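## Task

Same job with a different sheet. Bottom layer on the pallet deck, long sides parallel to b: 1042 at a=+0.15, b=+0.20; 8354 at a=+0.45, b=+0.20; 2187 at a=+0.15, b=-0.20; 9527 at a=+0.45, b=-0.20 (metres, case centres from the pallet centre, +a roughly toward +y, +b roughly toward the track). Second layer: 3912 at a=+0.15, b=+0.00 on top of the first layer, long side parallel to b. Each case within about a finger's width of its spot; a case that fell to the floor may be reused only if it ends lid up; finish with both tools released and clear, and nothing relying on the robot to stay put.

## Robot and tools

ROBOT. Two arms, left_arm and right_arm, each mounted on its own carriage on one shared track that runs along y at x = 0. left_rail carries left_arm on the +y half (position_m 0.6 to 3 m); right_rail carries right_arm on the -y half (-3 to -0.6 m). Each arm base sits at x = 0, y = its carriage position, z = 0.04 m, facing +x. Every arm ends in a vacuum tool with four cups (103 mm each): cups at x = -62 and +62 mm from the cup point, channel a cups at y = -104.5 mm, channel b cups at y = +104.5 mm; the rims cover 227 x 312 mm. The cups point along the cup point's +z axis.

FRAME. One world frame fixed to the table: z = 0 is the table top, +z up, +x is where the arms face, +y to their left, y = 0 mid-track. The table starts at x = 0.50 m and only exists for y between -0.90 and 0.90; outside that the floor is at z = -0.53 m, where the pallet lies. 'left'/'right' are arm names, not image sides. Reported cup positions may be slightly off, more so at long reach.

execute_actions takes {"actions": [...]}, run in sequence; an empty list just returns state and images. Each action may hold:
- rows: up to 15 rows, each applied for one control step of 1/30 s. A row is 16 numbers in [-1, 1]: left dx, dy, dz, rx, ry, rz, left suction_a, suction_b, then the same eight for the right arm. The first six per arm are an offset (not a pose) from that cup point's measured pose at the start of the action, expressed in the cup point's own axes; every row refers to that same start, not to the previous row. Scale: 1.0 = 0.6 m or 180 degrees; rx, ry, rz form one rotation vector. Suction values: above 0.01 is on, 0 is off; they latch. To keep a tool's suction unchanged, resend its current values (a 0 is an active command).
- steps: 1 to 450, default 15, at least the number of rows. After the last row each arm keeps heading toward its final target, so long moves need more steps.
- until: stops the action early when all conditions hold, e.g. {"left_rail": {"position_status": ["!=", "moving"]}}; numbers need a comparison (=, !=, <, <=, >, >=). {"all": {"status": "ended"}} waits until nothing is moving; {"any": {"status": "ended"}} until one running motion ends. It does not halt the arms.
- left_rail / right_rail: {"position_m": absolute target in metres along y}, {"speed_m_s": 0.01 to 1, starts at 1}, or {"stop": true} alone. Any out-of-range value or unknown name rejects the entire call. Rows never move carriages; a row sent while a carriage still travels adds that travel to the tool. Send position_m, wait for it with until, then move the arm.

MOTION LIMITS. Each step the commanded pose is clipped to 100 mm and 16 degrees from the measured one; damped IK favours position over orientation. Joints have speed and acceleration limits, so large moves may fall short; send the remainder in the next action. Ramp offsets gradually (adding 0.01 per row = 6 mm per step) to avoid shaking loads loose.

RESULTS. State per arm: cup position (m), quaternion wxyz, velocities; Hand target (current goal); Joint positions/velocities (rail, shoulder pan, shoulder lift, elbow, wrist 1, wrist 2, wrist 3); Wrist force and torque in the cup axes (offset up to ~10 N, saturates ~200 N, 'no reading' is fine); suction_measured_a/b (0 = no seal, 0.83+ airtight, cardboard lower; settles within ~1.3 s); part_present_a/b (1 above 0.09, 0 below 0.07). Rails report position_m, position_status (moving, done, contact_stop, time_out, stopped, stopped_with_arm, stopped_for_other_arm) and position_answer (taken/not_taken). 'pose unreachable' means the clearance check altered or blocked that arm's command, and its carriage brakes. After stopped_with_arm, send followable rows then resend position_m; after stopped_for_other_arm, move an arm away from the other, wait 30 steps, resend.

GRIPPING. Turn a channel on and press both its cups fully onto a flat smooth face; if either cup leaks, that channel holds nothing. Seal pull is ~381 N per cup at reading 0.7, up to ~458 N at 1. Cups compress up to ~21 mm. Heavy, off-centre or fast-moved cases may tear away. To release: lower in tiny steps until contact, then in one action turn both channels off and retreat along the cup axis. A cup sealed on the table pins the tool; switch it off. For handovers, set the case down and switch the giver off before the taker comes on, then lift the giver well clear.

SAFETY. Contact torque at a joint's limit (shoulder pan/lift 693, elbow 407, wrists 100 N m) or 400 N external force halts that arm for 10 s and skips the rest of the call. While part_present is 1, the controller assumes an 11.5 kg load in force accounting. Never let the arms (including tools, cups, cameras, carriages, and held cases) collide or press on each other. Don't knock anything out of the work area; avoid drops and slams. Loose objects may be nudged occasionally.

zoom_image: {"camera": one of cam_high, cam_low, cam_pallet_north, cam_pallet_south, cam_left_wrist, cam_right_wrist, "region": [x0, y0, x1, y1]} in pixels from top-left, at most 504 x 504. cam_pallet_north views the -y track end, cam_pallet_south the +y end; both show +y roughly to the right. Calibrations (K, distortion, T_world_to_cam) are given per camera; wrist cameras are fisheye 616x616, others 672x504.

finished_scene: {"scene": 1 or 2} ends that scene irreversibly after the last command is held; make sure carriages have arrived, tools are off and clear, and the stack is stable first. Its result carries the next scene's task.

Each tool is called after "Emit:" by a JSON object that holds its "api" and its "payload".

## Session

Emit:
{"api": "execute_actions", "payload": {"actions": []}}

Scene clock: 0.00 s.
left_arm: end_effector_position=(+0.8497, +2.0800, +0.4385) suction_measured_a=0.01 part_present_a=0 suction_measured_b=0.01 part_present_b=0 end_effector_quat_wxyz=(-0.001, +0.000, +1.000, -0.000) end_effector_velocity=(-0.000, +0.000, +0.000) end_effector_angular_velocity=(-0.000, -0.000, +0.000) | right_arm: end_effector_position=(+0.8492, -2.1146, +0.4379) suction_measured_a=0.00 part_present_a=0 suction_measured_b=0.00 part_present_b=0 end_effector_quat_wxyz=(-0.002, +0.000, +1.000, -0.000) end_effector_velocity=(-0.000, +0.000, +0.000) end_effector_angular_velocity=(-0.000, -0.000, +0.000)
Joint positions: left_arm=[ 2.08  -0.239 -1.497  2.093 -2.165 -1.572  1.332] | right_arm=[-2.113 -0.24  -1.496  2.093 -2.163 -1.572  1.331]
Joint velocities: left_arm=[ 0.  0. -0. -0.  0.  0.  0.] | right_arm=[ 0.  0. -0.  0. -0.  0.  0.]
Wrist force (N, on the end effector, along its own x y z axes, offset not removed): no reading
Wrist torque (N m, same axes, about the end effector's origin, offset not removed): no reading
Hand target (left_arm): +0.850, +2.080, +0.438; -0.001, +0.000, +1.000, -0.000
Hand target (right_arm): +0.849, -2.115, +0.438; -0.002, +0.000, +1.000, -0.000
left_rail: position_m=2.080 position_m_goal=2.080 speed_m_s=1.00 position_status=done position_answer=taken refusals=0
right_rail: position_m=-2.113 position_m_goal=-2.113 speed_m_s=1.00 position_status=done position_answer=taken refusals=0
camera_calibration (this result's frames):
cam_left_wrist: T_world_to_cam=[[0.00456004, -0.99918, 0.040227, 2.05706], [-0.833581, 0.0184228, 0.55209, 0.441364], [-0.552378, -0.03605, -0.832814, 0.997575], [0, 0, 0, 1]] pos_world=[0.909571, 2.08321, 0.504373]
cam_right_wrist: T_world_to_cam=[[0.0563807, -0.998355, -0.0103722, -2.15539], [-0.82162, -0.0522971, 0.567631, 0.358481], [-0.56724, -0.0234814, -0.823217, 0.878505], [0, 0, 0, 1]] pos_world=[0.914381, -2.11247, 0.497359]

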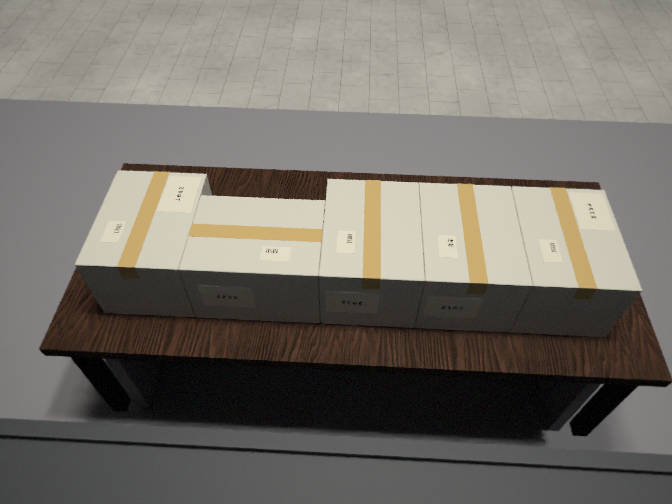

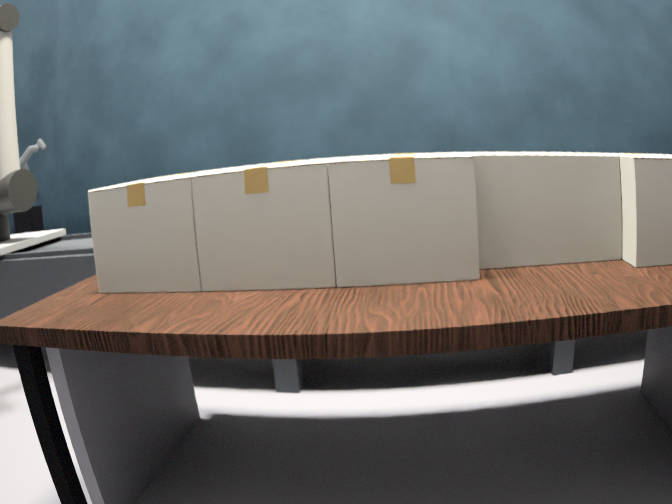

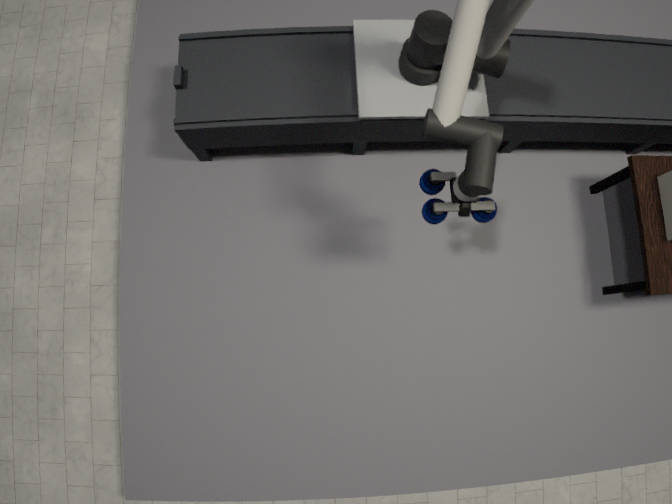

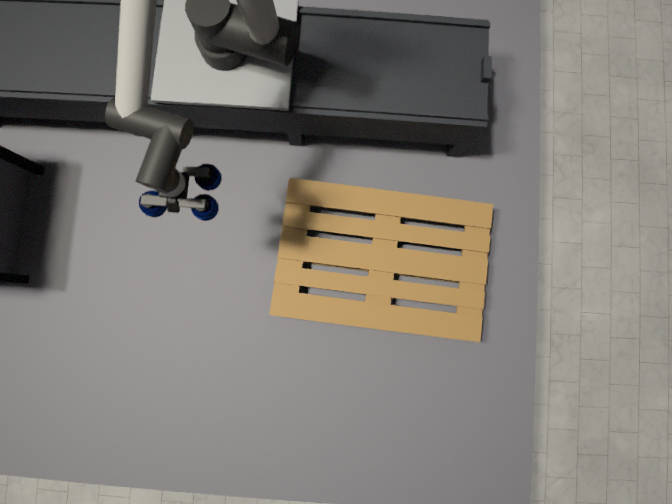

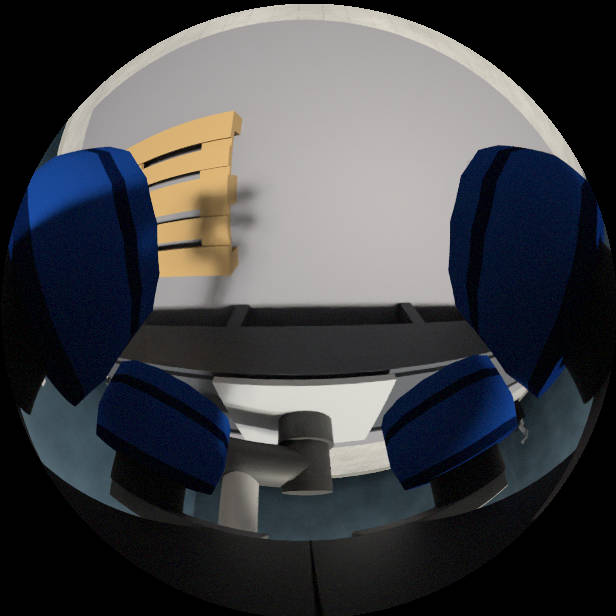

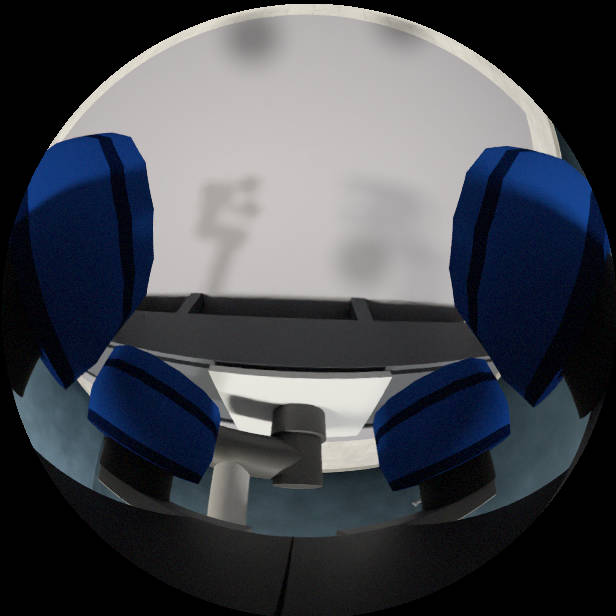

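Emit:
{"api": "zoom_image", "payload": {"camera": "cam_high", "region": [150, 170, 280, 320]}}

Emit:
{"api": "zoom_image", "payload": {"camera": "cam_high", "region": [320, 280, 500, 330]}}

Emit:
{"api": "zoom_image", "payload": {"camera": "cam_high", "region": [550, 180, 650, 250]}}

Emit:
{"api": "zoom_image", "payload": {"camera": "cam_pallet_south", "region": [255, 165, 515, 355]}}

Region (150, 170, 280, 320) of cam_high's 672x504 image, scaled by 3.360, with more detail than that image has; it fills the left 437 columns of this view, and the rest is white.

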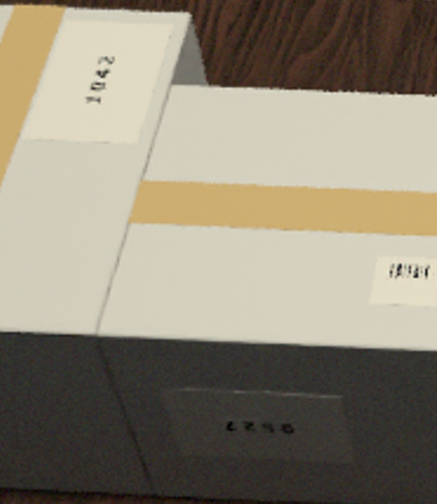

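Region (320, 280, 500, 330) of cam_high's 672x504 image, scaled by 2.800, with more detail than that image has.

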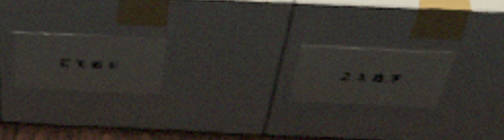

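Region (550, 180, 650, 250) of cam_high's 672x504 image, scaled by 5.040, with more detail than that image has; it fills the top 353 rows of this view, and the rest is white.

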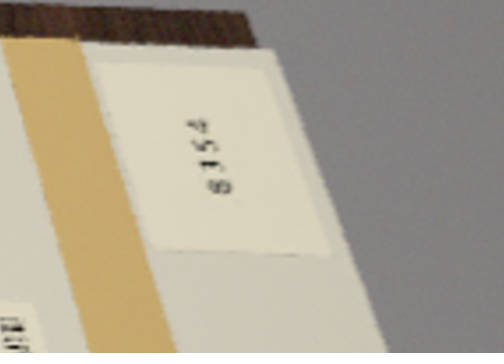

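Region (255, 165, 515, 355) of cam_pallet_south's 672x504 image, scaled by 1.938, with more detail than that image has; it fills the top 368 rows of this view, and the rest is white.

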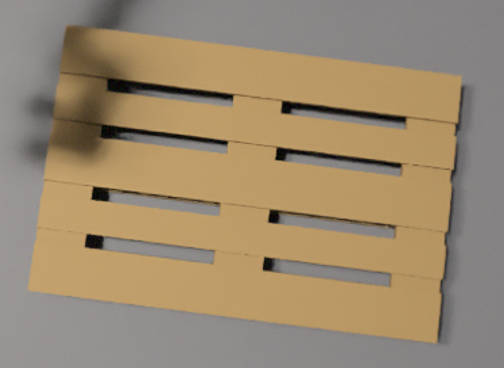

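Emit:
{"api": "zoom_image", "payload": {"camera": "cam_high", "region": [325, 288, 385, 318]}}

Emit:
{"api": "zoom_image", "payload": {"camera": "cam_high", "region": [425, 293, 485, 323]}}

Region (325, 288, 385, 318) of cam_high's 672x504 image, scaled by 8.400, with more detail than that image has.

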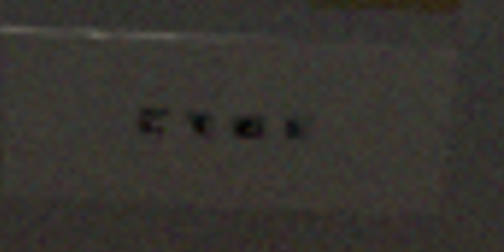

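Region (425, 293, 485, 323) of cam_high's 672x504 image, scaled by 8.400, with more detail than that image has.

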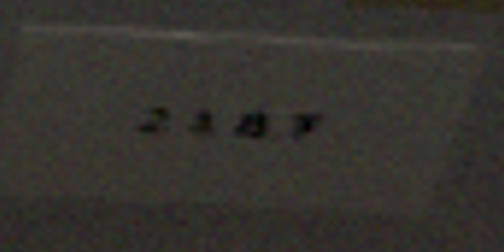

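Emit:
{"api": "execute_actions", "payload": {"actions": [{"left_rail":{"position_m":0.6},"right_rail":{"position_m":-2.8},"rows":[[0.01,-0.04,0,0,0,0,0,0,0,0,0,0,0,0,0,0],[0.03,-0.1,0,0,0,0,0,0,0,0,0,0,0,0,0,0],[0.142,-0.532,0,0,0,0,0,0,0,0,0,0,0,0,0,0]],"steps":90,"until":{"left_rail":{"position_status":["!=","moving"]}}}]}}

Emit:
{"api": "zoom_image", "payload": {"camera": "cam_left_wrist", "region": [140, 100, 480, 350]}}

Scene clock: 48.00 s.
left_arm: end_effector_position=(+0.7644, +0.2807, +0.4385) suction_measured_a=0.01 part_present_a=0 suction_measured_b=0.01 part_present_b=0 end_effector_quat_wxyz=(-0.001, +0.000, +1.000, +0.000) end_effector_velocity=(-0.000, -0.000, +0.000) end_effector_angular_velocity=(-0.000, -0.000, +0.000) | right_arm: end_effector_position=(+0.8492, -2.8013, +0.4379) suction_measured_a=0.00 part_present_a=0 suction_measured_b=0.00 part_present_b=0 end_effector_quat_wxyz=(-0.002, +0.000, +1.000, -0.000) end_effector_velocity=(+0.000, +0.000, +0.000) end_effector_angular_velocity=(-0.000, -0.000, +0.000)
Joint positions: left_arm=[ 0.6   -0.641 -1.521  2.119 -2.167 -1.572  0.93 ] | right_arm=[-2.8   -0.24  -1.496  2.093 -2.163 -1.572  1.331]
Joint velocities: left_arm=[-0.  0. -0.  0.  0.  0. -0.] | right_arm=[ 0.  0. -0.  0.  0.  0. -0.]
Wrist force (N, on the end effector, along its own x y z axes, offset not removed): left_arm=[1.7 3.4 4.6] | right_arm=[-1.4 -3.1 -1.7]
Wrist torque (N m, same axes, about the end effector's origin, offset not removed): left_arm=[0.61 -0.59 0.15] | right_arm=[-0.20 0.91 0.21]
Hand target (left_arm): +0.764, +0.281, +0.439; -0.001, +0.000, +1.000, +0.000
Hand target (right_arm): +0.849, -2.801, +0.438; -0.002, +0.000, +1.000, -0.000
Off the commanded pose (left_arm): 0.000 m, 0 deg.
Off the commanded pose (right_arm): 0.000 m, 0 deg.
left_rail: position_m=0.600 position_m_goal=0.600 speed_m_s=1.00 position_status=done position_answer=taken refusals=0
right_rail: position_m=-2.800 position_m_goal=-2.800 speed_m_s=1.00 position_status=done position_answer=taken refusals=0
camera_calibration (this result's frames):
cam_left_wrist: T_world_to_cam=[[0.00446932, -0.999213, 0.0394196, 0.260027], [-0.833589, 0.0180518, 0.55209, 0.403518], [-0.552367, -0.0353272, -0.832852, 0.88541], [0, 0, 0, 1]] pos_world=[0.824278, 0.283817, 0.504387]
cam_right_wrist: T_world_to_cam=[[0.0563784, -0.998356, -0.0103723, -2.84098], [-0.82162, -0.0522953, 0.567631, 0.322572], [-0.56724, -0.0234801, -0.823217, 0.862383], [0, 0, 0, 1]] pos_world=[0.91438, -2.79919, 0.497359]

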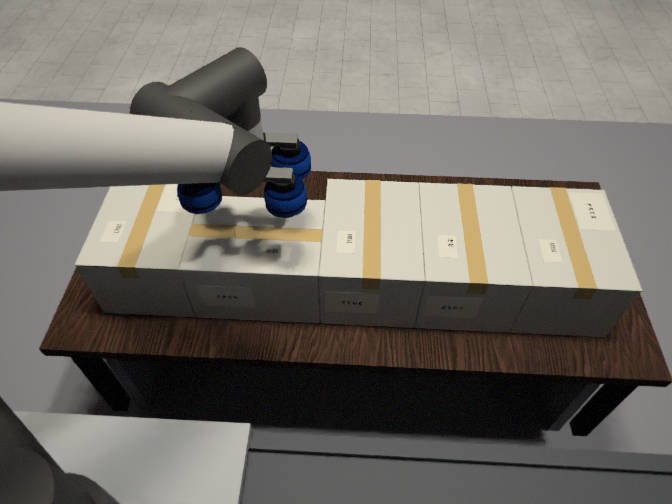

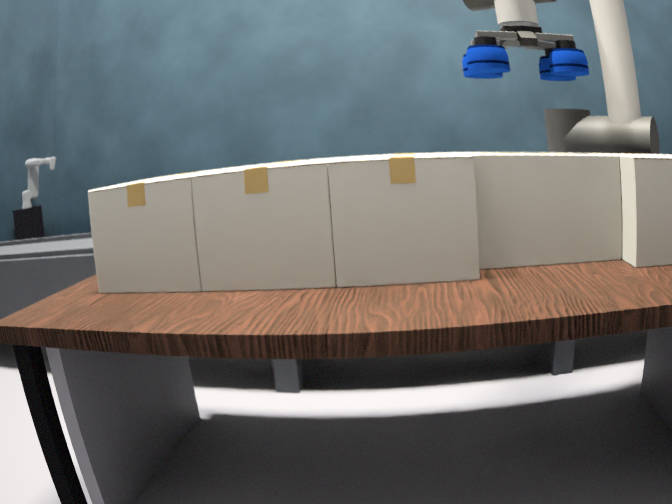

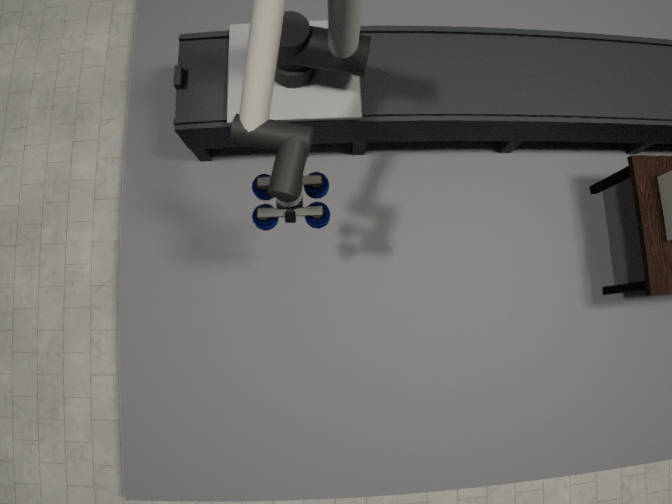

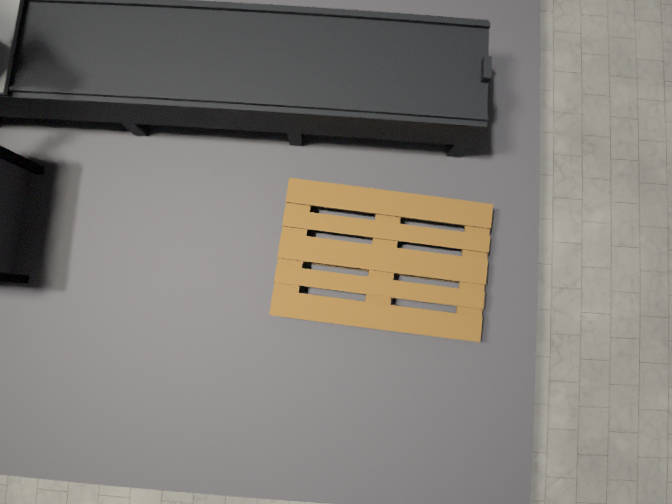

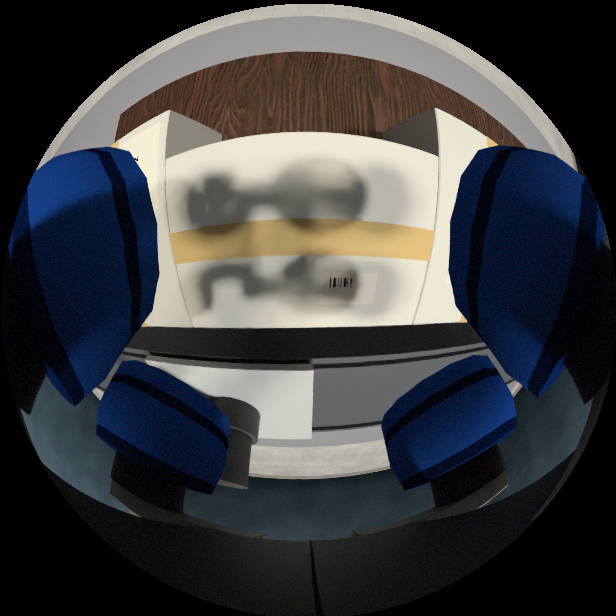

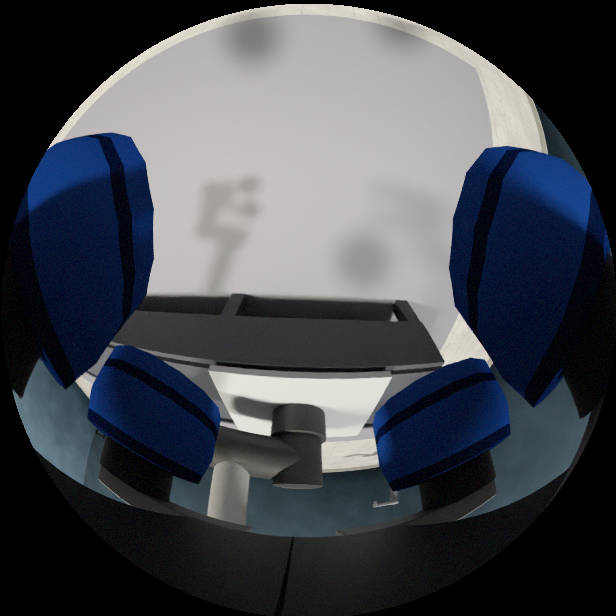

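Region (140, 100, 480, 350) of cam_left_wrist's 616x616 image, scaled by 1.482, with more detail than that image has; it fills the top 371 rows of this view, and the rest is white.

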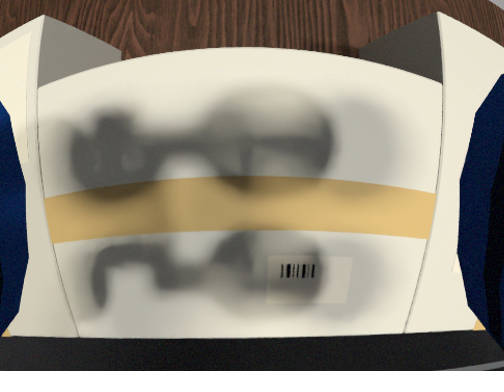

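Emit:
{"api": "execute_actions", "payload": {"actions": [{"rows":[[0.002,0,0.03,0,0,0,0,0,0,0,0,0,0,0,0,0],[0.004,0,0.08,0,0,0,0,0,0,0,0,0,0,0,0,0],[0.006,0,0.15,0,0,0,0,0,0,0,0,0,0,0,0,0],[0.006,0,0.292,0,0,0,0,0,0,0,0,0,0,0,0,0]],"steps":22},{"rows":[[0,0,0.01,0,0,0,0,0,0,0,0,0,0,0,0,0],[0,0,0.02,0,0,0,0,0,0,0,0,0,0,0,0,0],[0,0,0.03,0,0,0,0,0,0,0,0,0,0,0,0,0],[0,0,0.037,0,0,0,0,0,0,0,0,0,0,0,0,0],[0,0,0.043,0,0,0,0,0,0,0,0,0,0,0,0,0],[0,0,0.049,0,0,0,0,0,0,0,0,0,0,0,0,0],[0,0,0.055,0,0,0,1,1,0,0,0,0,0,0,0,0],[0,0,0.06,0,0,0,1,1,0,0,0,0,0,0,0,0]],"steps":30},{"rows":[[0,0,-0.005,0,0,0,1,1,0,0,0,0,0,0,0,0],[0,0,-0.015,0,0,0,1,1,0,0,0,0,0,0,0,0],[0,0,-0.03,0,0,0,1,1,0,0,0,0,0,0,0,0],[0,0,-0.05,0,0,0,1,1,0,0,0,0,0,0,0,0],[0,0,-0.075,0,0,0,1,1,0,0,0,0,0,0,0,0],[0,0,-0.105,0,0,0,1,1,0,0,0,0,0,0,0,0],[0,0,-0.14,0,0,0,1,1,0,0,0,0,0,0,0,0],[0,0,-0.18,0,0,0,1,1,0,0,0,0,0,0,0,0],[0,0,-0.22,0,0,0,1,1,0,0,0,0,0,0,0,0],[0,0,-0.26,0,0,0,1,1,0,0,0,0,0,0,0,0],[0,0,-0.3,0,0,0,1,1,0,0,0,0,0,0,0,0],[0,0,-0.34,0,0,0,1,1,0,0,0,0,0,0,0,0],[0,0,-0.38,0,0,0,1,1,0,0,0,0,0,0,0,0],[0,0,-0.42,0,0,0,1,1,0,0,0,0,0,0,0,0],[0,0,-0.47,0,0,0,1,1,0,0,0,0,0,0,0,0]],"steps":27},{"left_rail":{"position_m":3.0},"rows":[[-0.02,0.04,0,0,0,0,1,1,0,0,0,0,0,0,0,0],[-0.05,0.1,0,0,0,0,1,1,0,0,0,0,0,0,0,0],[-0.366,0.63,0,0,0,0,1,1,0,0,0,0,0,0,0,0]],"steps":40},{"rows":[[-0.366,0.63,0.9,0,0,0.516,1,1,0,0,0,0,0,0,0,0]],"steps":52},{"rows":[[0,0,0.03,0,0,0,1,1,0,0,0,0,0,0,0,0],[0,0,0.08,0,0,0,1,1,0,0,0,0,0,0,0,0],[0,0,0.18,0,0,0,1,1,0,0,0,0,0,0,0,0]],"steps":20}]}}

Emit:
{"api": "zoom_image", "payload": {"camera": "cam_pallet_south", "region": [370, 240, 530, 360]}}

Scene clock: 88.40 s.
left_arm: end_effector_position=(+1.1998, +3.4354, -0.1399) suction_measured_a=0.90 part_present_a=1 suction_measured_b=0.90 part_present_b=1 end_effector_quat_wxyz=(+0.000, +0.725, +0.689, -0.001) end_effector_velocity=(+0.000, +0.001, -0.003) end_effector_angular_velocity=(-0.000, +0.000, +0.000) | right_arm: end_effector_position=(+0.8492, -2.8013, +0.4379) suction_measured_a=0.00 part_present_a=0 suction_measured_b=0.00 part_present_b=0 end_effector_quat_wxyz=(-0.002, +0.000, +1.000, -0.000) end_effector_velocity=(+0.000, -0.000, -0.000) end_effector_angular_velocity=(+0.000, +0.000, -0.000)
Joint positions: left_arm=[ 3.     0.19  -0.601  1.606 -2.575 -1.572  3.382] | right_arm=[-2.8   -0.24  -1.496  2.093 -2.163 -1.572  1.331]
Joint velocities: left_arm=[ 0.     0.     0.003 -0.001 -0.001 -0.     0.   ] | right_arm=[ 0. -0.  0. -0.  0. -0.  0.]
Wrist force (N, on the end effector, along its own x y z axes, offset not removed): left_arm=[-0.7 4.7 -30.9] | right_arm=[-2.6 -2.3 -3.2]
Wrist torque (N m, same axes, about the end effector's origin, offset not removed): left_arm=[2.44 0.55 0.19] | right_arm=[-0.21 1.03 -0.26]
Hand target (left_arm): +1.200, +3.436, -0.140; +0.000, +0.725, +0.689, -0.001
Hand target (right_arm): +0.849, -2.801, +0.438; -0.002, +0.000, +1.000, -0.000
Off the commanded pose (left_arm): 0.000 m, 0 deg.
Off the commanded pose (right_arm): 0.000 m, 0 deg.
left_rail: position_m=3.000 position_m_goal=3.000 speed_m_s=1.00 position_status=done position_answer=taken refusals=0
right_rail: position_m=-2.800 position_m_goal=-2.800 speed_m_s=1.00 position_status=done position_answer=taken refusals=0
camera_calibration (this result's frames):
cam_left_wrist: T_world_to_cam=[[-0.998113, 0.0459402, 0.0407334, 1.04562], [0.0607722, 0.833693, 0.548874, -2.84671], [-0.00874379, 0.550314, -0.834912, -1.90874], [0, 0, 0, 1]] pos_world=[1.19996, 3.37565, -0.0737423]
cam_right_wrist: T_world_to_cam=[[0.0563809, -0.998355, -0.0103723, -2.84098], [-0.82162, -0.0522973, 0.567631, 0.322566], [-0.56724, -0.0234814, -0.823217, 0.862379], [0, 0, 0, 1]] pos_world=[0.91438, -2.79919, 0.497359]

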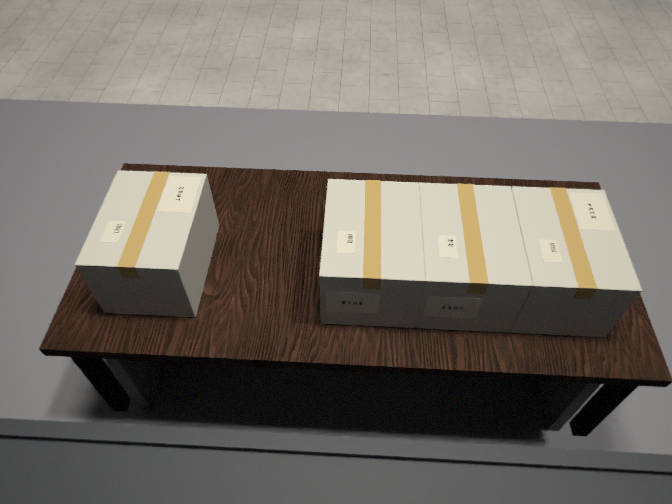

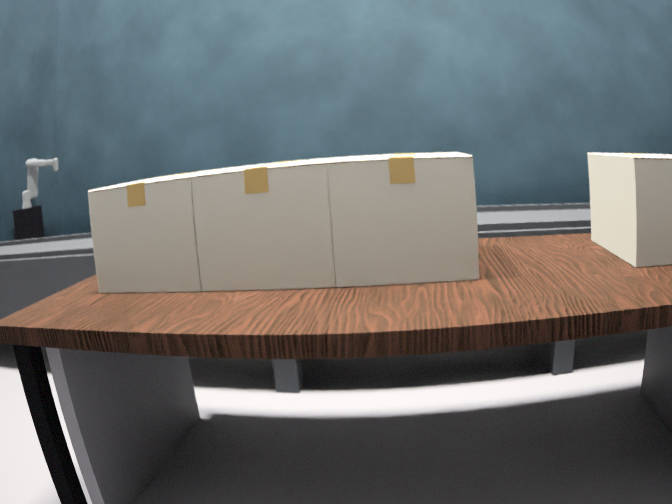

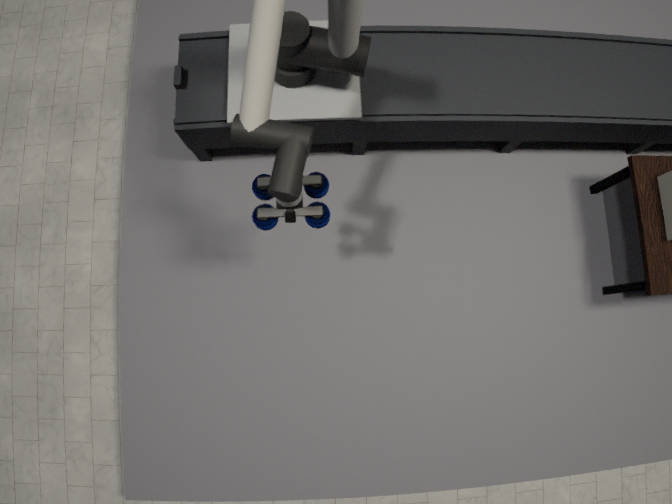

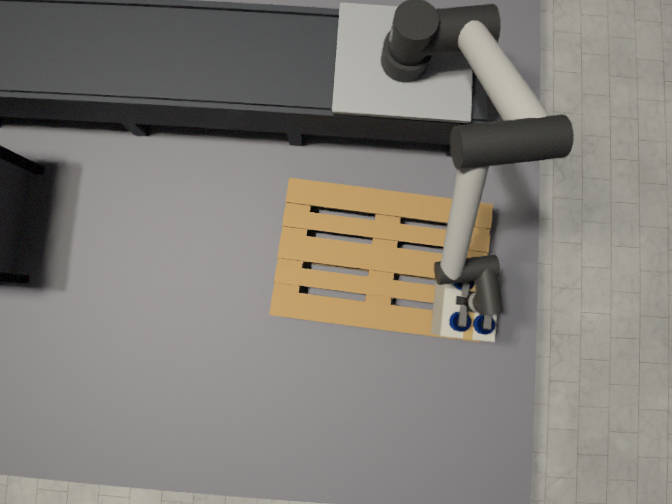

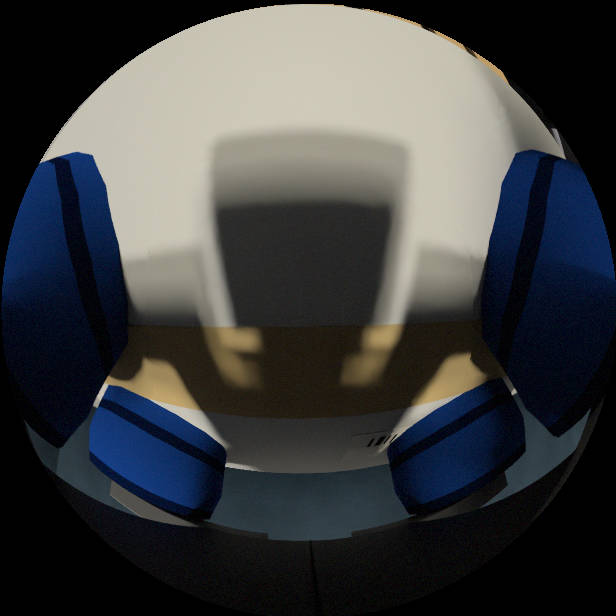

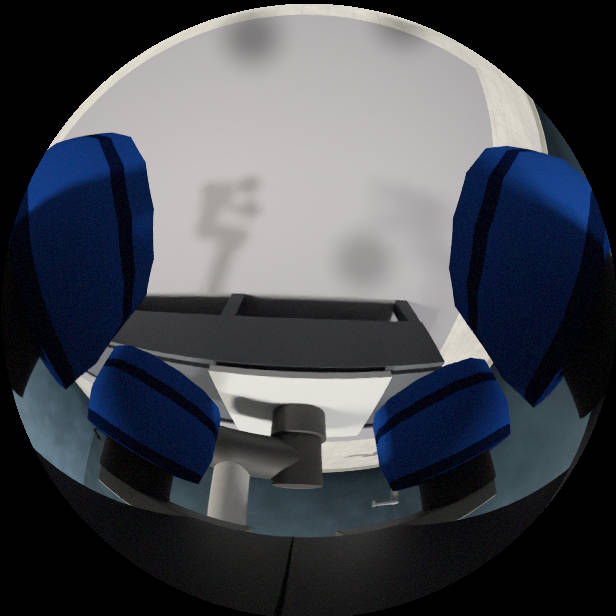

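Region (370, 240, 530, 360) of cam_pallet_south's 672x504 image, scaled by 3.150, with more detail than that image has; it fills the top 378 rows of this view, and the rest is white.

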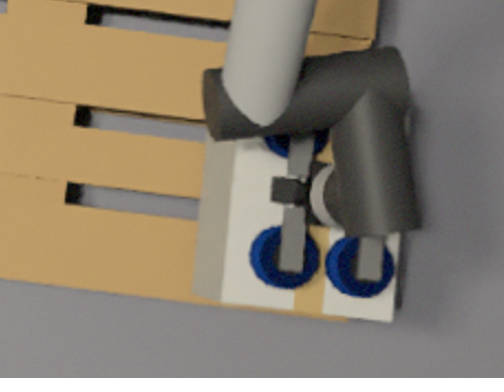

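Emit:
{"api": "execute_actions", "payload": {"actions": [{"rows":[[0,0.002,0.006,0,0,0,1,1,0,0,0,0,0,0,0,0],[0.002,0.005,0.013,0,0,0,1,1,0,0,0,0,0,0,0,0],[0.002,0.005,0.02,0,0,0,1,1,0,0,0,0,0,0,0,0],[0.002,0.005,0.026,0,0,0,1,1,0,0,0,0,0,0,0,0],[0.002,0.005,0.031,0,0,0,1,1,0,0,0,0,0,0,0,0],[0.002,0.005,0.035,0,0,0,1,1,0,0,0,0,0,0,0,0],[0.002,0.005,0.038,0,0,0,1,1,0,0,0,0,0,0,0,0]],"steps":15}]}}

Scene clock: 103.83 s.
left_arm: end_effector_position=(+1.2028, +3.4364, -0.1622) suction_measured_a=0.90 part_present_a=1 suction_measured_b=0.90 part_present_b=1 end_effector_quat_wxyz=(+0.000, +0.725, +0.689, -0.001) end_effector_velocity=(+0.001, +0.000, -0.005) end_effector_angular_velocity=(+0.000, -0.001, +0.000) | right_arm: end_effector_position=(+0.8492, -2.8013, +0.4379) suction_measured_a=0.00 part_present_a=0 suction_measured_b=0.00 part_present_b=0 end_effector_quat_wxyz=(-0.002, +0.000, +1.000, -0.000) end_effector_velocity=(-0.000, +0.000, +0.000) end_effector_angular_velocity=(-0.000, -0.000, +0.000)
Joint positions: left_arm=[ 3.     0.191 -0.577  1.596 -2.588 -1.572  3.383] | right_arm=[-2.8   -0.24  -1.496  2.093 -2.163 -1.572  1.331]
Joint velocities: left_arm=[ 0.     0.     0.005 -0.002 -0.003  0.     0.   ] | right_arm=[ 0.  0. -0.  0. -0. -0. -0.]
Wrist force (N, on the end effector, along its own x y z axes, offset not removed): left_arm=[-3.9 4.5 -31.8] | right_arm=[-1.2 -2.9 -1.5]
Wrist torque (N m, same axes, about the end effector's origin, offset not removed): left_arm=[2.45 0.97 0.09] | right_arm=[-0.24 0.79 -0.04]
Hand target (left_arm): +1.203, +3.436, -0.163; +0.000, +0.725, +0.689, -0.001
Hand target (right_arm): +0.849, -2.801, +0.438; -0.002, +0.000, +1.000, -0.000
Off the commanded pose (left_arm): 0.000 m, 0 deg.
Off the commanded pose (right_arm): 0.000 m, 0 deg.
left_rail: position_m=3.000 position_m_goal=3.000 speed_m_s=1.00 position_status=done position_answer=taken refusals=0
right_rail: position_m=-2.800 position_m_goal=-2.800 speed_m_s=1.00 position_status=done position_answer=taken refusals=0
camera_calibration (this result's frames):
cam_left_wrist: T_world_to_cam=[[-0.998112, 0.0459445, 0.0407531, 1.04947], [0.060787, 0.833666, 0.548913, -2.83539], [-0.00875493, 0.550355, -0.834885, -1.92806], [0, 0, 0, 1]] pos_world=[1.20296, 3.37667, -0.0960991]
cam_right_wrist: T_world_to_cam=[[0.0563809, -0.998355, -0.0103724, -2.84098], [-0.82162, -0.0522974, 0.567631, 0.322566], [-0.56724, -0.0234814, -0.823217, 0.862379], [0, 0, 0, 1]] pos_world=[0.91438, -2.79919, 0.497359]

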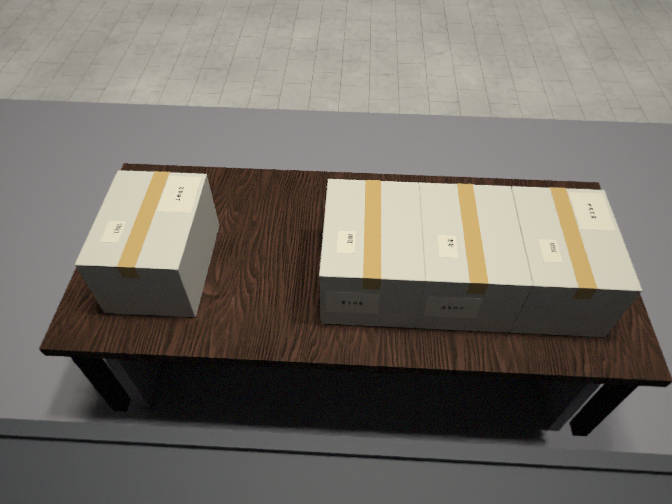

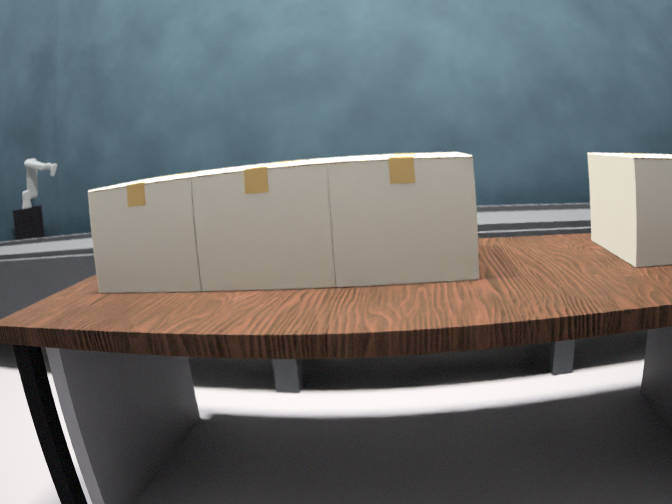

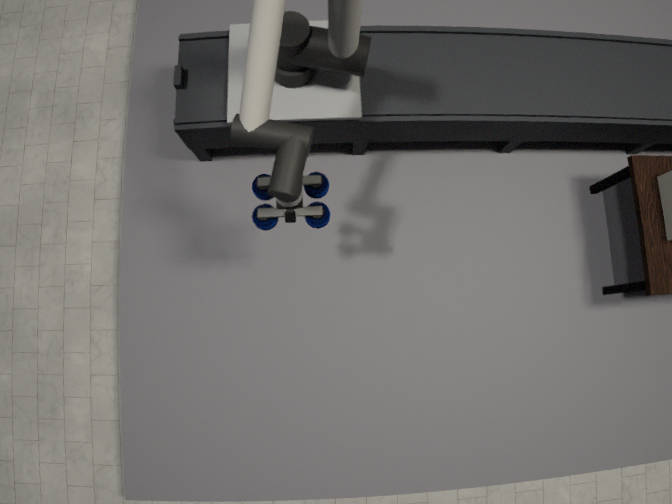

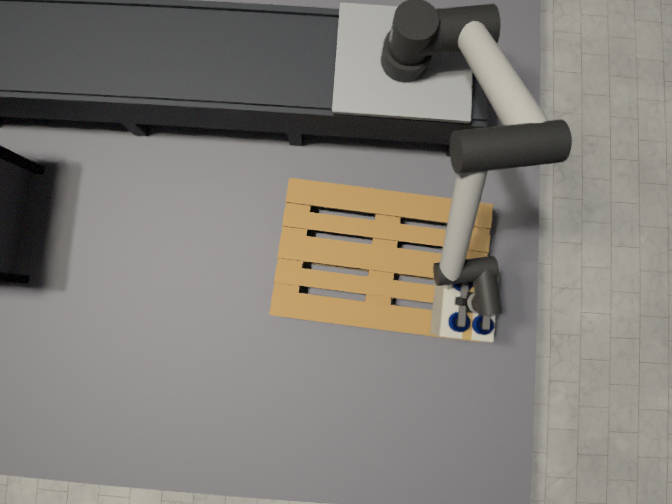

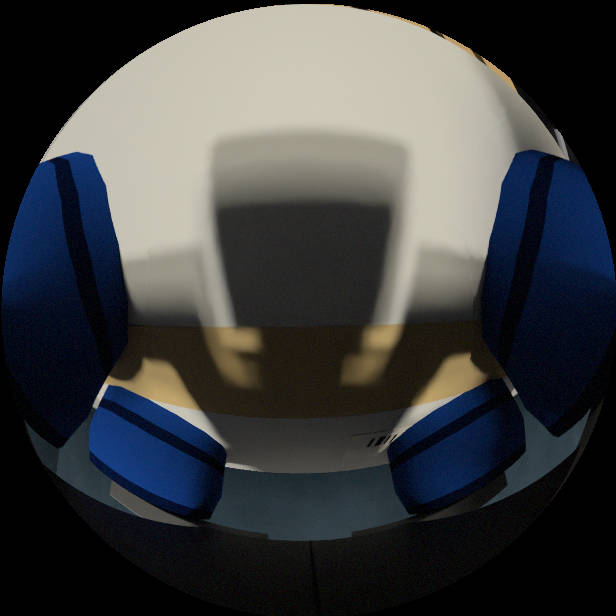

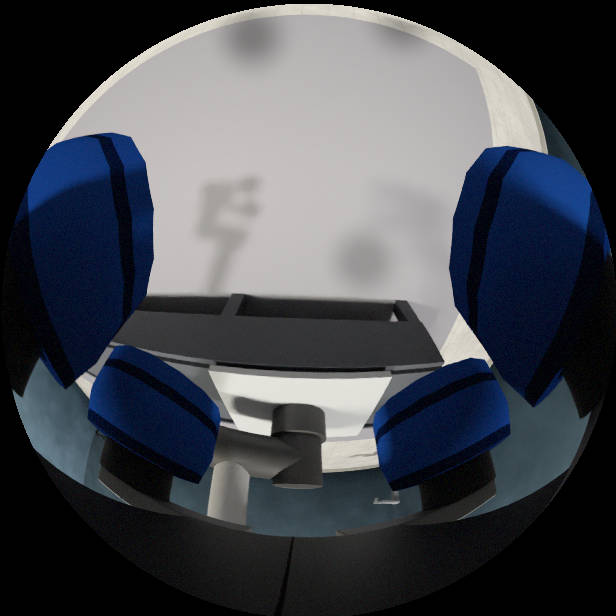

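Lower in 2 mm steps to find contact.

Emit:
{"api": "execute_actions", "payload": {"actions": [{"rows":[[0,0,0.003,0,0,0,1,1,0,0,0,0,0,0,0,0],[0,0,0.005,0,0,0,1,1,0,0,0,0,0,0,0,0]],"steps":8}]}}

Scene clock: 107.60 s.
left_arm: end_effector_position=(+1.2027, +3.4364, -0.1650) suction_measured_a=0.90 part_present_a=1 suction_measured_b=0.90 part_present_b=1 end_effector_quat_wxyz=(+0.000, +0.725, +0.689, -0.001) end_effector_velocity=(+0.000, +0.000, -0.003) end_effector_angular_velocity=(+0.000, -0.000, -0.000) | right_arm: end_effector_position=(+0.8492, -2.8013, +0.4379) suction_measured_a=0.00 part_present_a=0 suction_measured_b=0.00 part_present_b=0 end_effector_quat_wxyz=(-0.002, +0.000, +1.000, -0.000) end_effector_velocity=(+0.000, -0.000, -0.000) end_effector_angular_velocity=(+0.000, +0.000, -0.000)
Joint positions: left_arm=[ 3.     0.191 -0.574  1.595 -2.59  -1.572  3.383] | right_arm=[-2.8   -0.24  -1.496  2.093 -2.163 -1.572  1.331]
Joint velocities: left_arm=[ 0.    -0.     0.003 -0.001 -0.002  0.    -0.   ] | right_arm=[ 0. -0.  0. -0.  0. -0. -0.]
Wrist force (N, on the end effector, along its own x y z axes, offset not removed): left_arm=[-4.3 5.7 -27.5] | right_arm=[2.9 -1.7 -1.9]
Wrist torque (N m, same axes, about the end effector's origin, offset not removed): left_arm=[2.70 1.00 0.10] | right_arm=[-0.06 0.17 -0.02]
Hand target (left_arm): +1.203, +3.436, -0.165; +0.000, +0.725, +0.689, -0.001
Hand target (right_arm): +0.849, -2.801, +0.438; -0.002, +0.000, +1.000, -0.000
Off the commanded pose (left_arm): 0.000 m, 0 deg.
Off the commanded pose (right_arm): 0.000 m, 0 deg.
left_rail: position_m=3.000 position_m_goal=3.000 speed_m_s=1.00 position_status=done position_answer=taken refusals=0
right_rail: position_m=-2.800 position_m_goal=-2.800 speed_m_s=1.00 position_status=done position_answer=taken refusals=0
camera_calibration (this result's frames):
cam_left_wrist: T_world_to_cam=[[-0.998112, 0.0459405, 0.0407687, 1.04958], [0.0607917, 0.833698, 0.548865, -2.83399], [-0.00877369, 0.550307, -0.834916, -1.93019], [0, 0, 0, 1]] pos_world=[1.20295, 3.37667, -0.098856]
cam_right_wrist: T_world_to_cam=[[0.0563807, -0.998355, -0.0103723, -2.84098], [-0.82162, -0.0522971, 0.567631, 0.322567], [-0.56724, -0.0234813, -0.823217, 0.86238], [0, 0, 0, 1]] pos_world=[0.914381, -2.79919, 0.497359]

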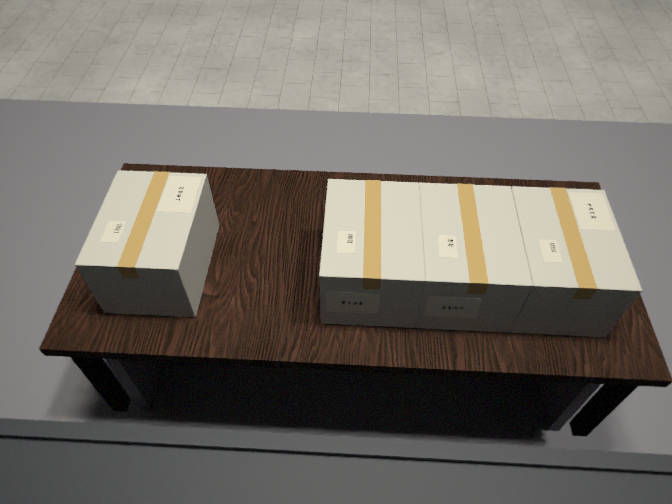

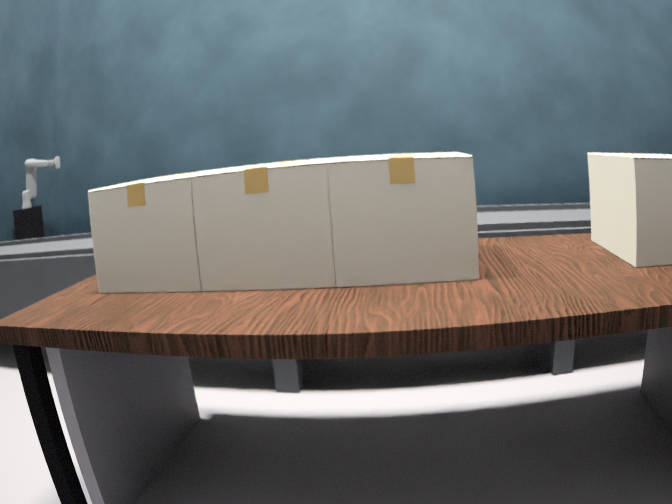

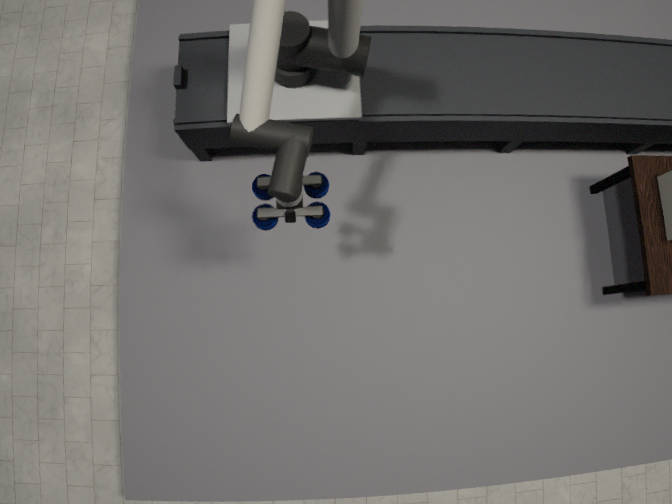

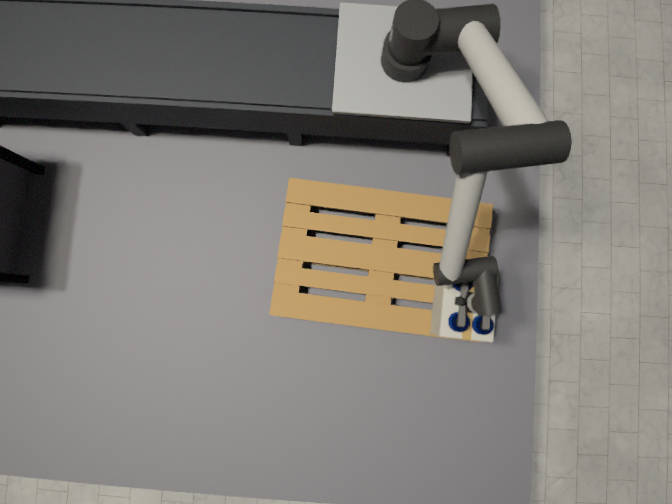

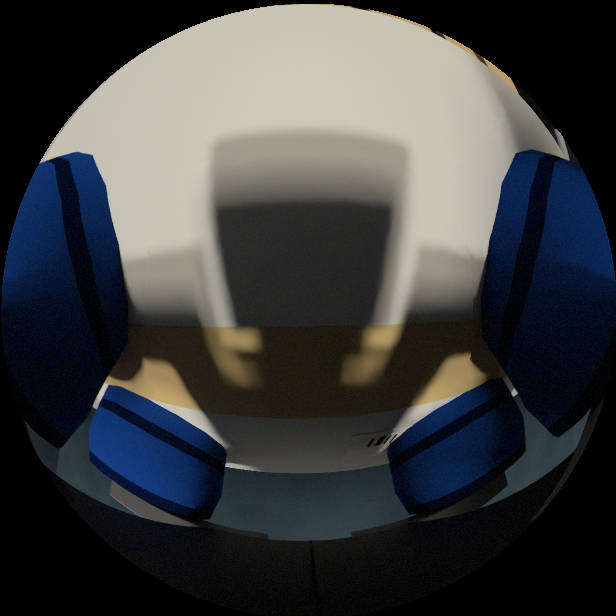

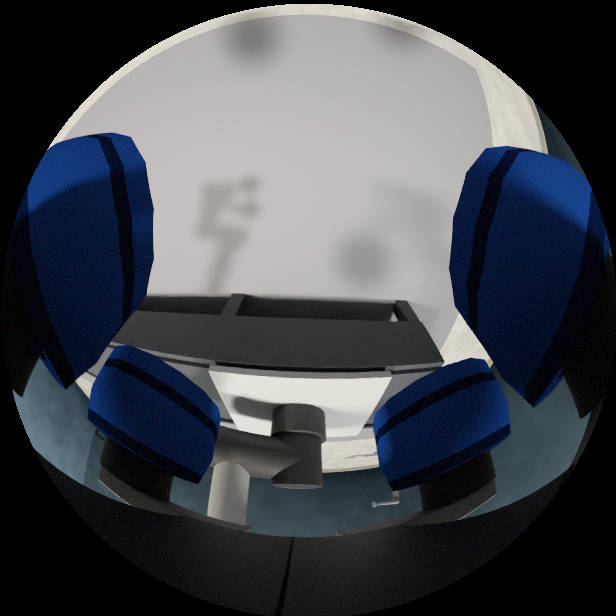

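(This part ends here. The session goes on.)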